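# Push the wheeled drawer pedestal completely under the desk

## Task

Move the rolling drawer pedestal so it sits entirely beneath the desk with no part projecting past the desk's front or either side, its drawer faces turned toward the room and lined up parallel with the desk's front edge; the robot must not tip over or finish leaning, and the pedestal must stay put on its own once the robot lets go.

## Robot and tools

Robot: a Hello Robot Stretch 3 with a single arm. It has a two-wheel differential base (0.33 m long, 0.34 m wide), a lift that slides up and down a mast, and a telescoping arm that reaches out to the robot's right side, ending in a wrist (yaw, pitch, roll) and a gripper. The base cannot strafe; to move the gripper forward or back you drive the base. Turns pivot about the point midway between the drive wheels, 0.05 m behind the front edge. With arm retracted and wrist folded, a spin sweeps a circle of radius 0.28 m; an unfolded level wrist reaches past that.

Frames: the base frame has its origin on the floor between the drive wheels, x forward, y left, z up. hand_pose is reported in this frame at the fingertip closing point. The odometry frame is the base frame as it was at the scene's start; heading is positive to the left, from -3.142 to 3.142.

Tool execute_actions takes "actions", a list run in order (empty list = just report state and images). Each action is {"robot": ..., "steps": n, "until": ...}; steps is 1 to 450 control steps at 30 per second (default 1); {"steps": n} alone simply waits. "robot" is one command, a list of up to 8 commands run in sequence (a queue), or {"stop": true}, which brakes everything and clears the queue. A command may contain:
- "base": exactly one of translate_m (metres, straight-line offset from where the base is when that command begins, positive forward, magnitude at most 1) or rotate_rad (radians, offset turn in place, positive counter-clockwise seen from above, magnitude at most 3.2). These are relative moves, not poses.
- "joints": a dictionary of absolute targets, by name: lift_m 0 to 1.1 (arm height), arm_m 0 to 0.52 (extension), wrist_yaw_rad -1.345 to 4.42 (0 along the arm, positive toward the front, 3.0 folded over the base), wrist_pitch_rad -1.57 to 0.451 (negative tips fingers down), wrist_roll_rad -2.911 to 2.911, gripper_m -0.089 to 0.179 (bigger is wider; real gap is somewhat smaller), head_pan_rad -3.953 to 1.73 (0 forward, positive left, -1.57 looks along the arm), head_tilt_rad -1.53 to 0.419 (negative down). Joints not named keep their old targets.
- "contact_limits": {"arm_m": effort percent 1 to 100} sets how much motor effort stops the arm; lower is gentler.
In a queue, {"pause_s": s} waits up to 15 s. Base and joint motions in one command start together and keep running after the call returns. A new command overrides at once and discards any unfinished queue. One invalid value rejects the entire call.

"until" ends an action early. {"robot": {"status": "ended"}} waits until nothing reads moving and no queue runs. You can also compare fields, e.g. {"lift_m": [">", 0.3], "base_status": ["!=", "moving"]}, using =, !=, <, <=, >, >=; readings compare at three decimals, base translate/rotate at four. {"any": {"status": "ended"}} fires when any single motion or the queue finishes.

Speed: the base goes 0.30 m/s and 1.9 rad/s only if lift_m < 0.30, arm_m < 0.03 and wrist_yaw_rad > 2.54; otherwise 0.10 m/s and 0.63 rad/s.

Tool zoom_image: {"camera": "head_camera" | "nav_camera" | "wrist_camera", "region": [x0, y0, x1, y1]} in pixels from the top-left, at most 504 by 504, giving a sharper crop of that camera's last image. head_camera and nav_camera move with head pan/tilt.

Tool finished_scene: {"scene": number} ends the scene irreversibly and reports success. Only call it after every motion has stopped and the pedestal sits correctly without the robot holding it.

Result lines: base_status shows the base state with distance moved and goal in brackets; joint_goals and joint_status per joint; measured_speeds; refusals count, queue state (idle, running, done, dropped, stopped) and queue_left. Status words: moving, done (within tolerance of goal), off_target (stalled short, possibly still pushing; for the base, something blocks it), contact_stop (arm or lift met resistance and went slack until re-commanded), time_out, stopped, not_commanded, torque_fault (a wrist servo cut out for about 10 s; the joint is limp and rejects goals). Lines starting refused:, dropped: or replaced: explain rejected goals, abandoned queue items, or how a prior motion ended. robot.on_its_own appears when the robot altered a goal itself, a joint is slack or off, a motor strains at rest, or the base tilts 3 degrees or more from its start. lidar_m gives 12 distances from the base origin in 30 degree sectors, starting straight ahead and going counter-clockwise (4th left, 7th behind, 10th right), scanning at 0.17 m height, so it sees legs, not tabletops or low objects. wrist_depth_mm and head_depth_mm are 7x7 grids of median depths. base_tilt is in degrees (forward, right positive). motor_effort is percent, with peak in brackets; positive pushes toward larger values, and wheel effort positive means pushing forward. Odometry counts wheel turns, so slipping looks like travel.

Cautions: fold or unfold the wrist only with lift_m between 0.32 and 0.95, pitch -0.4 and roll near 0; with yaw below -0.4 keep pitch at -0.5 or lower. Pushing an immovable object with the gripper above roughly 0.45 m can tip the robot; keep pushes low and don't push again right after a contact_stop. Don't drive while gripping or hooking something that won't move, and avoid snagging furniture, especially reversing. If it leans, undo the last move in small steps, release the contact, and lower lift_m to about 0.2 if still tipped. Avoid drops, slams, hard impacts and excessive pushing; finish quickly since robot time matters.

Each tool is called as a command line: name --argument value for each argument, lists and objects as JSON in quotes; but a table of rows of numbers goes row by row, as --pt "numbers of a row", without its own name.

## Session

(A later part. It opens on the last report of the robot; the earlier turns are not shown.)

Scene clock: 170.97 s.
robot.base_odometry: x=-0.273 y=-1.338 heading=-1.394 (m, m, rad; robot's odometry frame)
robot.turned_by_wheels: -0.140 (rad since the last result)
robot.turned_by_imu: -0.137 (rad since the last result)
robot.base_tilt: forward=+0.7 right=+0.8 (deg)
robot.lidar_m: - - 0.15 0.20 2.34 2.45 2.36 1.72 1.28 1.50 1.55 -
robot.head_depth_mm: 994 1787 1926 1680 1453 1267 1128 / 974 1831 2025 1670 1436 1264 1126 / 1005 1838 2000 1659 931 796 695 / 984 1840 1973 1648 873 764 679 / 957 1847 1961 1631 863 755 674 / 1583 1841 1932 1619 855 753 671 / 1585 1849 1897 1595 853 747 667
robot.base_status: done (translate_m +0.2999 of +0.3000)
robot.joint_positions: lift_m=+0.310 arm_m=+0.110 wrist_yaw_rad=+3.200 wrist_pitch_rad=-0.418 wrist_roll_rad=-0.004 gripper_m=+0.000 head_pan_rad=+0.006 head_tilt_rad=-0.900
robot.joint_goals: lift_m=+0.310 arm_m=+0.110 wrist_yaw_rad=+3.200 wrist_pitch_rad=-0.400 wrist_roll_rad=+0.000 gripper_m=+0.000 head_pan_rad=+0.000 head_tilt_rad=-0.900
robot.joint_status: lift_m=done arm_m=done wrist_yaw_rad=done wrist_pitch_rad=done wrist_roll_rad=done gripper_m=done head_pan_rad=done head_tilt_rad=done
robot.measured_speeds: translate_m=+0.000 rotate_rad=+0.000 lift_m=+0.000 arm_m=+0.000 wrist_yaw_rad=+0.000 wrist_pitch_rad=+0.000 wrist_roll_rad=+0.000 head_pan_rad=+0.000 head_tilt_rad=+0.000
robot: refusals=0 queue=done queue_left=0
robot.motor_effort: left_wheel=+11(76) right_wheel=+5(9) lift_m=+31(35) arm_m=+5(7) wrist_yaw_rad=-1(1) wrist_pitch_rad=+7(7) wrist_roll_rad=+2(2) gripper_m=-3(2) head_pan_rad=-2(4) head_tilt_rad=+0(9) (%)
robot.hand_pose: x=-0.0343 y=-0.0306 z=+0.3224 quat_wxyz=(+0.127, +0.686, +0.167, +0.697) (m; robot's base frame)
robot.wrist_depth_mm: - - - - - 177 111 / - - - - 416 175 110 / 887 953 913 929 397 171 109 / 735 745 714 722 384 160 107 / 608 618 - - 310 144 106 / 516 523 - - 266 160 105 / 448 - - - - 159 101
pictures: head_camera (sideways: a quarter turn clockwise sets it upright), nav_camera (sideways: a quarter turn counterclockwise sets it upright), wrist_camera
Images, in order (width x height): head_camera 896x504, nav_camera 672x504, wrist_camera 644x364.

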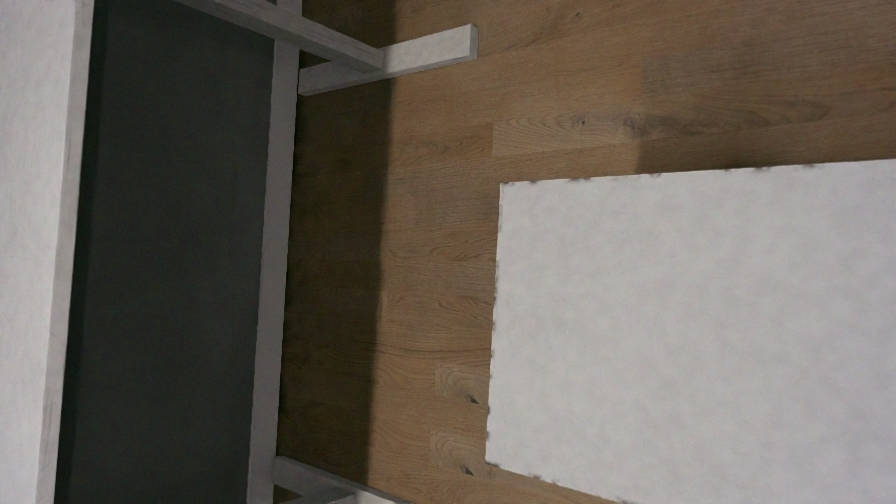

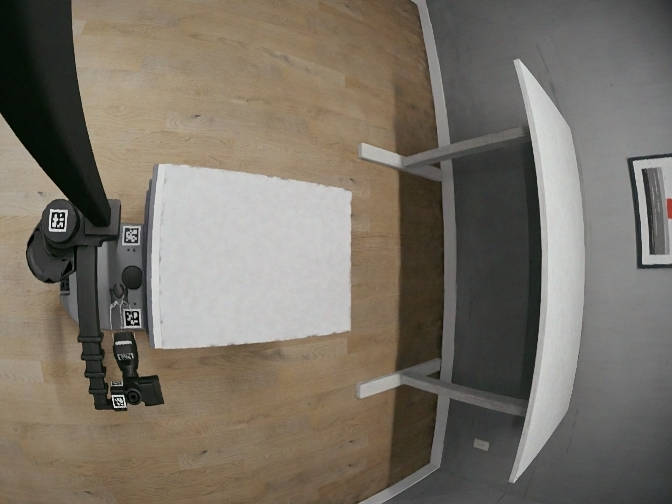

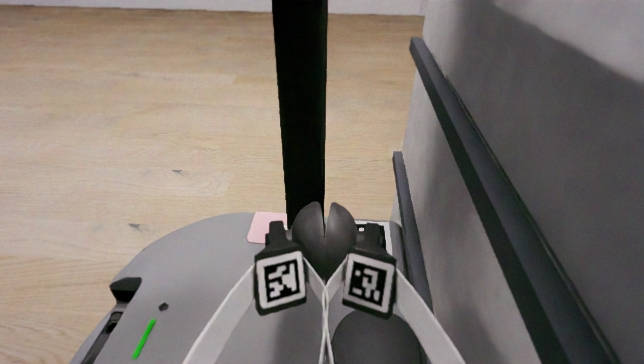

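execute_actions --actions '[{"robot":[{"base":{"translate_m":0.4},"joints":{"head_tilt_rad":-1.0}}],"steps":450,"until":{"robot":{"status":"ended"}}}]'

Scene clock: 180.90 s.
robot.base_odometry: x=-0.203 y=-1.732 heading=-1.394 (m, m, rad; robot's odometry frame)
robot.turned_by_wheels: +0.000 (rad since the last result)
robot.turned_by_imu: +0.000 (rad since the last result)
robot.base_tilt: forward=+0.7 right=+0.9 (deg)
robot.lidar_m: - - 0.15 0.20 2.34 2.87 2.75 2.01 1.46 1.50 1.55 -
robot.head_depth_mm: 708 1500 1718 1536 1384 1235 1120 / 694 1503 1744 1568 1378 1224 1115 / 684 1504 1726 1532 871 768 682 / 674 1502 1731 946 832 741 671 / 661 1505 1720 937 821 736 666 / 652 1510 1715 922 819 730 663 / 645 1506 1685 1464 811 728 659
robot.base_status: done (translate_m +0.3999 of +0.4000)
robot.joint_positions: lift_m=+0.310 arm_m=+0.110 wrist_yaw_rad=+3.200 wrist_pitch_rad=-0.418 wrist_roll_rad=-0.004 gripper_m=+0.000 head_pan_rad=+0.006 head_tilt_rad=-0.987
robot.joint_goals: lift_m=+0.310 arm_m=+0.110 wrist_yaw_rad=+3.200 wrist_pitch_rad=-0.400 wrist_roll_rad=+0.000 gripper_m=+0.000 head_pan_rad=+0.000 head_tilt_rad=-1.000
robot.joint_status: lift_m=done arm_m=done wrist_yaw_rad=done wrist_pitch_rad=done wrist_roll_rad=done gripper_m=done head_pan_rad=done head_tilt_rad=done
robot.measured_speeds: translate_m=+0.000 rotate_rad=+0.000 lift_m=+0.000 arm_m=+0.000 wrist_yaw_rad=+0.000 wrist_pitch_rad=+0.000 wrist_roll_rad=+0.000 head_pan_rad=+0.000 head_tilt_rad=+0.000
robot: refusals=0 queue=done queue_left=0
robot.motor_effort: left_wheel=+13(28) right_wheel=+7(17) lift_m=+31(31) arm_m=+5(5) wrist_yaw_rad=+0(1) wrist_pitch_rad=+7(7) wrist_roll_rad=+2(2) gripper_m=-3(2) head_pan_rad=-2(4) head_tilt_rad=-4(13) (%)
robot.hand_pose: x=-0.0343 y=-0.0306 z=+0.3224 quat_wxyz=(+0.127, +0.686, +0.167, +0.697) (m; robot's base frame)
robot.wrist_depth_mm: - - - - - 177 112 / - - - - 417 174 110 / 910 902 878 899 402 171 108 / 725 740 753 722 378 161 108 / 613 627 - - 311 144 106 / 514 525 - - 266 161 105 / 452 - - - - 159 101
pictures: head_camera (sideways: a quarter turn clockwise sets it upright), nav_camera (sideways: a quarter turn counterclockwise sets it upright), wrist_camera
Images, in order (width x height): head_camera 896x504, nav_camera 672x504, wrist_camera 644x364.

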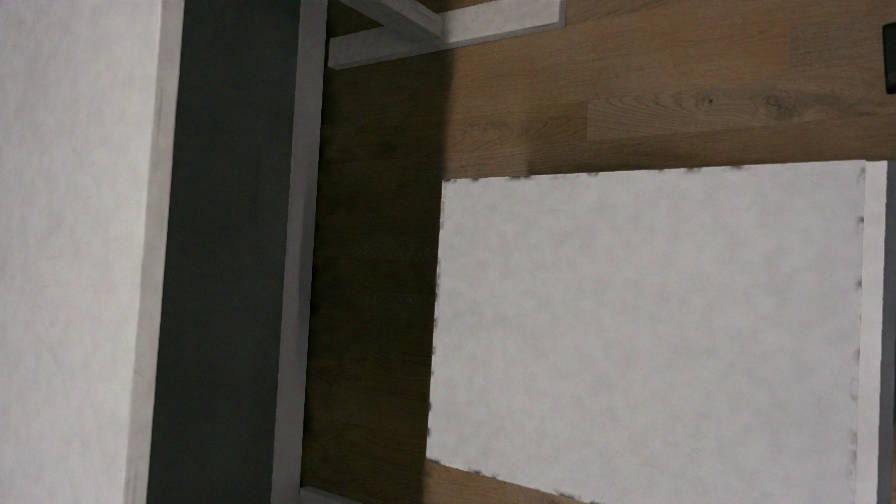

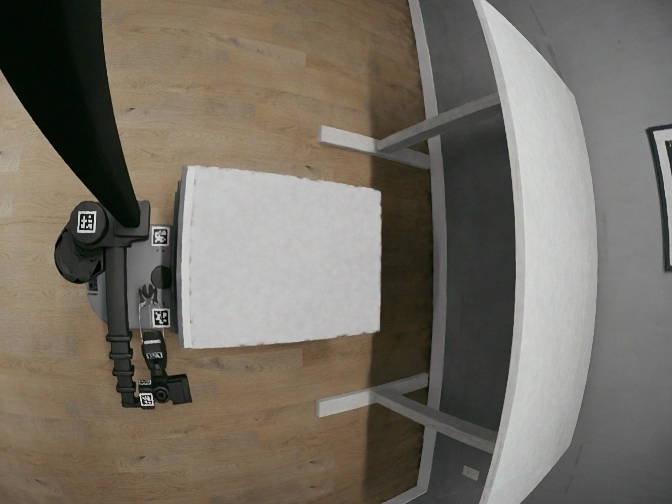

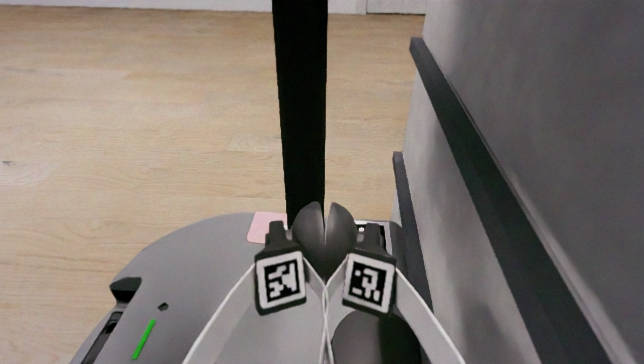

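execute_actions --actions '[{"robot":[{"base":{"translate_m":0.52},"joints":{"head_tilt_rad":-1.25}}],"steps":450,"until":{"robot":{"status":"ended"}}}]'

Scene clock: 195.20 s.
robot.base_odometry: x=-0.112 y=-2.244 heading=-1.394 (m, m, rad; robot's odometry frame)
robot.turned_by_wheels: +0.000 (rad since the last result)
robot.turned_by_imu: +0.000 (rad since the last result)
robot.base_tilt: forward=+0.7 right=+0.9 (deg)
robot.lidar_m: - - 0.15 0.20 2.35 3.21 3.26 1.81 1.55 1.49 1.55 -
robot.head_depth_mm: 447 408 374 346 333 1208 1111 / 443 404 371 343 343 1208 1095 / 440 400 368 341 747 740 1088 / 435 398 365 339 741 732 - / 430 393 362 336 739 728 - / 427 391 360 333 731 726 - / 423 387 357 331 733 1129 -
robot.base_status: done (translate_m +0.5199 of +0.5200)
robot.joint_positions: lift_m=+0.310 arm_m=+0.110 wrist_yaw_rad=+3.200 wrist_pitch_rad=-0.418 wrist_roll_rad=-0.004 gripper_m=+0.000 head_pan_rad=+0.006 head_tilt_rad=-1.235
robot.joint_goals: lift_m=+0.310 arm_m=+0.110 wrist_yaw_rad=+3.200 wrist_pitch_rad=-0.400 wrist_roll_rad=+0.000 gripper_m=+0.000 head_pan_rad=+0.000 head_tilt_rad=-1.250
robot.joint_status: lift_m=done arm_m=done wrist_yaw_rad=done wrist_pitch_rad=done wrist_roll_rad=done gripper_m=done head_pan_rad=done head_tilt_rad=done
robot.measured_speeds: translate_m=+0.000 rotate_rad=+0.000 lift_m=+0.000 arm_m=+0.000 wrist_yaw_rad=+0.000 wrist_pitch_rad=+0.000 wrist_roll_rad=+0.000 head_pan_rad=+0.000 head_tilt_rad=+0.000
robot: refusals=0 queue=done queue_left=0
robot.motor_effort: left_wheel=+14(30) right_wheel=+6(14) lift_m=+31(31) arm_m=+5(5) wrist_yaw_rad=-1(0) wrist_pitch_rad=+7(7) wrist_roll_rad=+2(2) gripper_m=-2(2) head_pan_rad=-4(3) head_tilt_rad=-6(20) (%)
robot.hand_pose: x=-0.0343 y=-0.0306 z=+0.3224 quat_wxyz=(+0.127, +0.686, +0.167, +0.697) (m; robot's base frame)
robot.wrist_depth_mm: - - - - - 177 112 / - - - - 418 173 110 / 942 901 912 915 396 171 109 / 722 710 736 725 383 161 107 / 614 634 - - 313 144 106 / 511 529 - - 265 161 105 / 450 - - - - 159 101
pictures: head_camera (sideways: a quarter turn clockwise sets it upright), nav_camera (sideways: a quarter turn counterclockwise sets it upright), wrist_camera
Images, in order (width x height): head_camera 896x504, nav_camera 672x504, wrist_camera 644x364.

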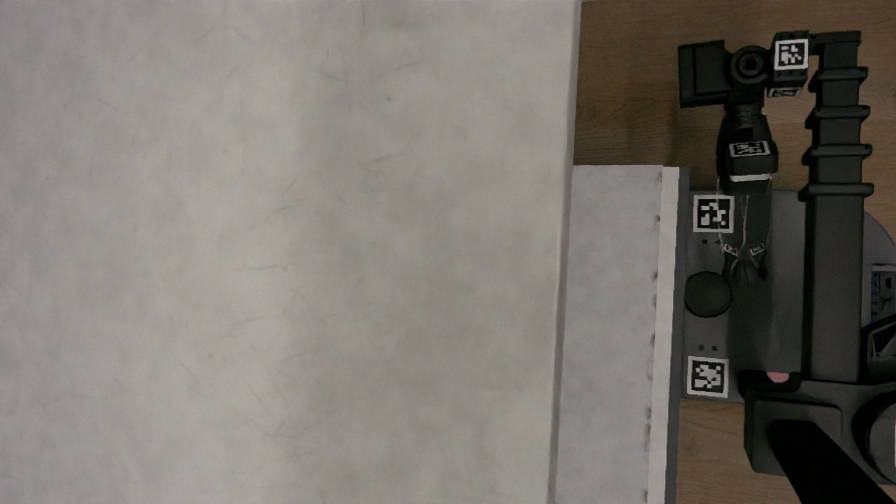

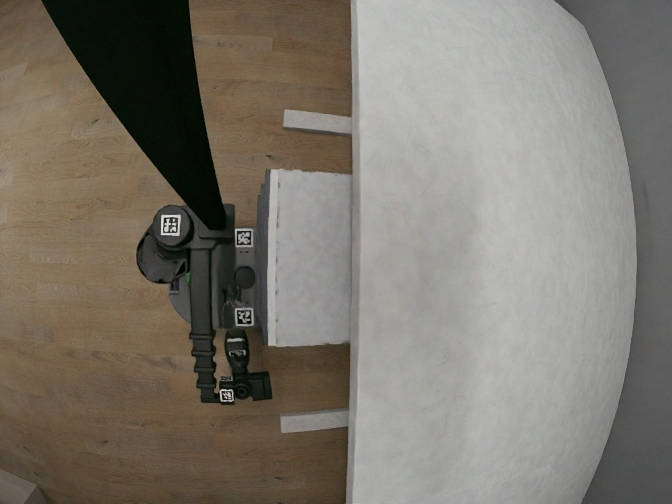

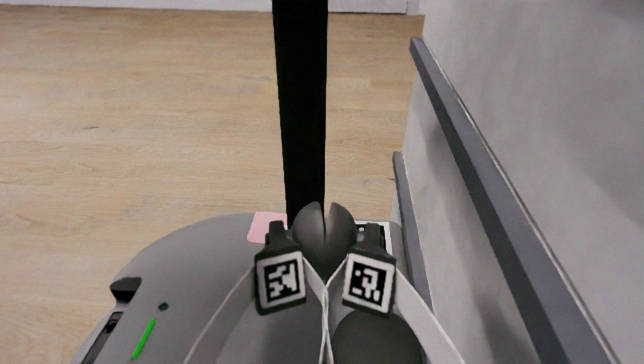

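execute_actions --actions '[{"robot":[{"base":{"translate_m":0.105}},{"base":{"translate_m":-0.35},"joints":{"head_tilt_rad":-0.85}}],"steps":450,"until":{"robot":{"status":"ended"}}}]'

Scene clock: 216.80 s.
robot.base_odometry: x=-0.155 y=-2.003 heading=-1.394 (m, m, rad; robot's odometry frame)
robot.turned_by_wheels: +0.000 (rad since the last result)
robot.turned_by_imu: -0.002 (rad since the last result)
robot.base_tilt: forward=+0.8 right=+0.9 (deg)
robot.lidar_m: 0.40 0.41 1.59 2.24 2.34 3.15 3.01 2.09 1.55 1.50 1.55 0.41
robot.head_depth_mm: 943 742 571 475 1457 1288 1143 / 925 728 563 470 1484 1279 1134 / 926 717 556 476 1410 1220 1124 / 929 705 548 473 892 926 1114 / 914 692 541 468 888 920 1109 / 915 682 535 462 879 917 1103 / 914 673 529 458 894 995 1095
robot.base_status: done (translate_m -0.3500 of -0.3500)
robot.joint_positions: lift_m=+0.310 arm_m=+0.110 wrist_yaw_rad=+3.200 wrist_pitch_rad=-0.418 wrist_roll_rad=-0.004 gripper_m=+0.000 head_pan_rad=+0.006 head_tilt_rad=-0.853
robot.joint_goals: lift_m=+0.310 arm_m=+0.110 wrist_yaw_rad=+3.200 wrist_pitch_rad=-0.400 wrist_roll_rad=+0.000 gripper_m=+0.000 head_pan_rad=+0.000 head_tilt_rad=-0.850
robot.joint_status: lift_m=done arm_m=done wrist_yaw_rad=done wrist_pitch_rad=done wrist_roll_rad=done gripper_m=done head_pan_rad=done head_tilt_rad=done
robot.measured_speeds: translate_m=+0.000 rotate_rad=+0.000 lift_m=+0.000 arm_m=+0.000 wrist_yaw_rad=+0.000 wrist_pitch_rad=+0.000 wrist_roll_rad=+0.000 head_pan_rad=+0.000 head_tilt_rad=+0.000
robot: refusals=0 queue=done queue_left=0
robot.motor_effort: left_wheel=+0(30) right_wheel=+0(14) lift_m=+31(31) arm_m=+5(5) wrist_yaw_rad=+0(0) wrist_pitch_rad=+7(7) wrist_roll_rad=+2(2) gripper_m=-2(3) head_pan_rad=-2(3) head_tilt_rad=+1(20) (%)
robot.hand_pose: x=-0.0343 y=-0.0306 z=+0.3224 quat_wxyz=(+0.127, +0.686, +0.167, +0.697) (m; robot's base frame)
robot.wrist_depth_mm: - - - - - - - / - - - - - - - / 944 914 921 930 920 952 927 / 724 734 740 719 736 745 743 / 609 628 - - 640 604 586 / 518 522 - - 533 527 523 / 453 - - - - 463 462
pictures: head_camera (sideways: a quarter turn clockwise sets it upright), nav_camera (sideways: a quarter turn counterclockwise sets it upright), wrist_camera
Images, in order (width x height): head_camera 896x504, nav_camera 672x504, wrist_camera 644x364.

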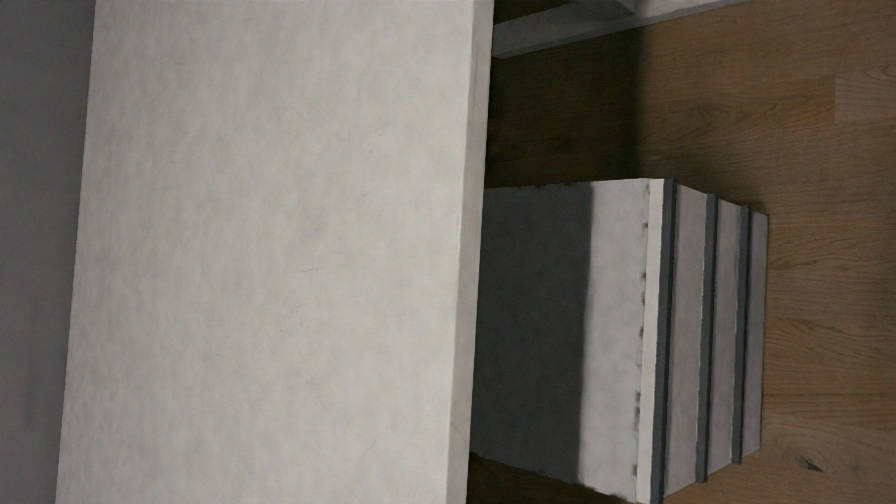

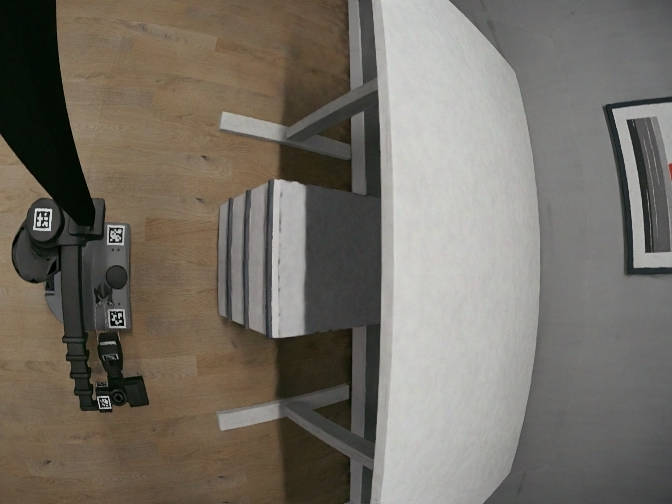

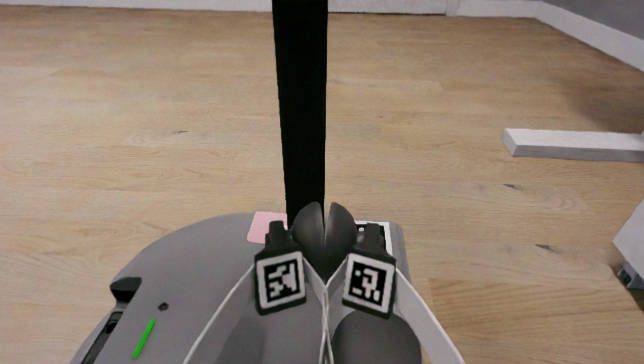

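execute_actions --actions '[]'

Scene clock: 228.53 s.
robot.base_odometry: x=-0.155 y=-2.003 heading=-1.394 (m, m, rad; robot's odometry frame)
robot.turned_by_wheels: +0.000 (rad since the last result)
robot.turned_by_imu: +0.000 (rad since the last result)
robot.base_tilt: forward=+0.7 right=+0.9 (deg)
robot.lidar_m: 0.40 0.41 1.59 2.24 2.35 3.16 3.02 2.09 1.56 1.49 1.55 0.41
robot.head_depth_mm: 942 739 570 475 1454 1294 1137 / 929 728 563 471 1494 1287 1134 / 932 715 555 477 1411 1222 1119 / 929 705 548 472 899 926 1111 / 913 692 540 468 892 921 1113 / 912 681 534 463 883 915 1097 / 913 671 529 458 896 994 1093
robot.base_status: done (translate_m -0.3500 of -0.3500)
robot.joint_positions: lift_m=+0.310 arm_m=+0.110 wrist_yaw_rad=+3.200 wrist_pitch_rad=-0.418 wrist_roll_rad=-0.004 gripper_m=+0.000 head_pan_rad=+0.006 head_tilt_rad=-0.853
robot.joint_goals: lift_m=+0.310 arm_m=+0.110 wrist_yaw_rad=+3.200 wrist_pitch_rad=-0.400 wrist_roll_rad=+0.000 gripper_m=+0.000 head_pan_rad=+0.000 head_tilt_rad=-0.850
robot.joint_status: lift_m=done arm_m=done wrist_yaw_rad=done wrist_pitch_rad=done wrist_roll_rad=done gripper_m=done head_pan_rad=done head_tilt_rad=done
robot.measured_speeds: translate_m=+0.000 rotate_rad=+0.000 lift_m=+0.000 arm_m=+0.000 wrist_yaw_rad=+0.000 wrist_pitch_rad=+0.000 wrist_roll_rad=+0.000 head_pan_rad=+0.000 head_tilt_rad=+0.000
robot: refusals=0 queue=done queue_left=0
robot.motor_effort: left_wheel=+0(0) right_wheel=+0(0) lift_m=+31(31) arm_m=+5(5) wrist_yaw_rad=+0(0) wrist_pitch_rad=+7(7) wrist_roll_rad=+2(2) gripper_m=-2(2) head_pan_rad=-4(3) head_tilt_rad=+1(1) (%)
robot.hand_pose: x=-0.0343 y=-0.0306 z=+0.3224 quat_wxyz=(+0.127, +0.686, +0.167, +0.697) (m; robot's base frame)
robot.wrist_depth_mm: - - - - - - - / - - - - - - - / 915 890 906 902 928 903 953 / 702 723 739 724 728 750 729 / 615 630 - - 632 615 598 / 515 536 - - 521 530 536 / 457 - - - - 457 463
pictures: head_camera (sideways: a quarter turn clockwise sets it upright), nav_camera (sideways: a quarter turn counterclockwise sets it upright), wrist_camera
Images, in order (width x height): head_camera 896x504, nav_camera 672x504, wrist_camera 644x364.

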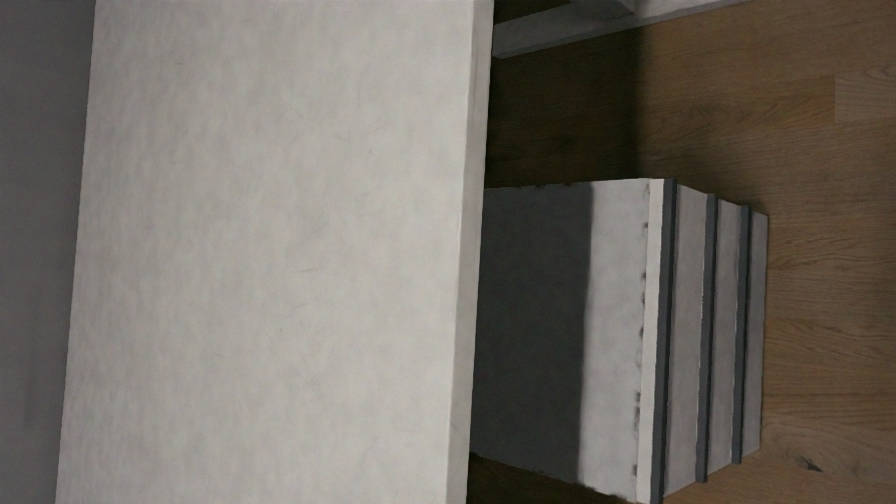

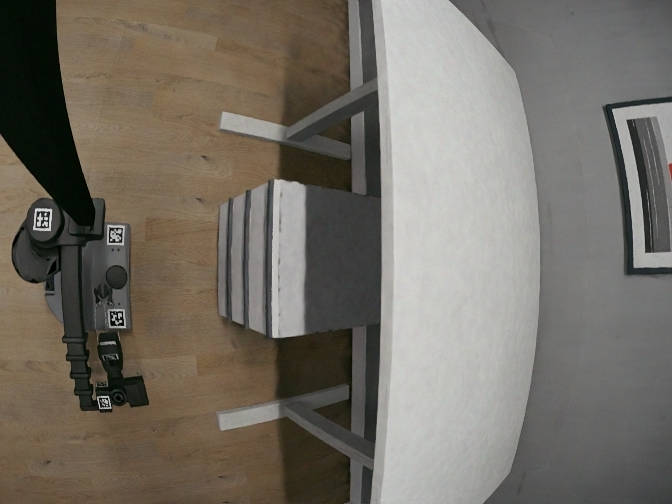

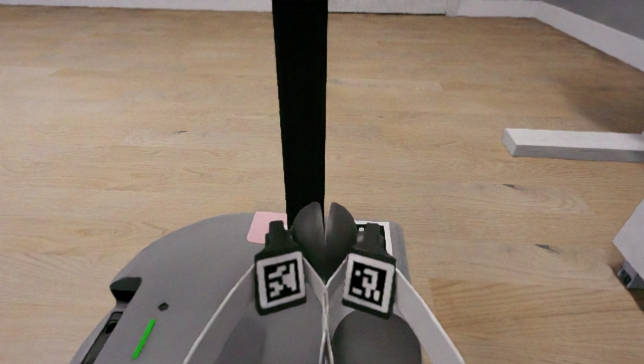

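finished_scene --scene 2

The scene is finished: the task was done.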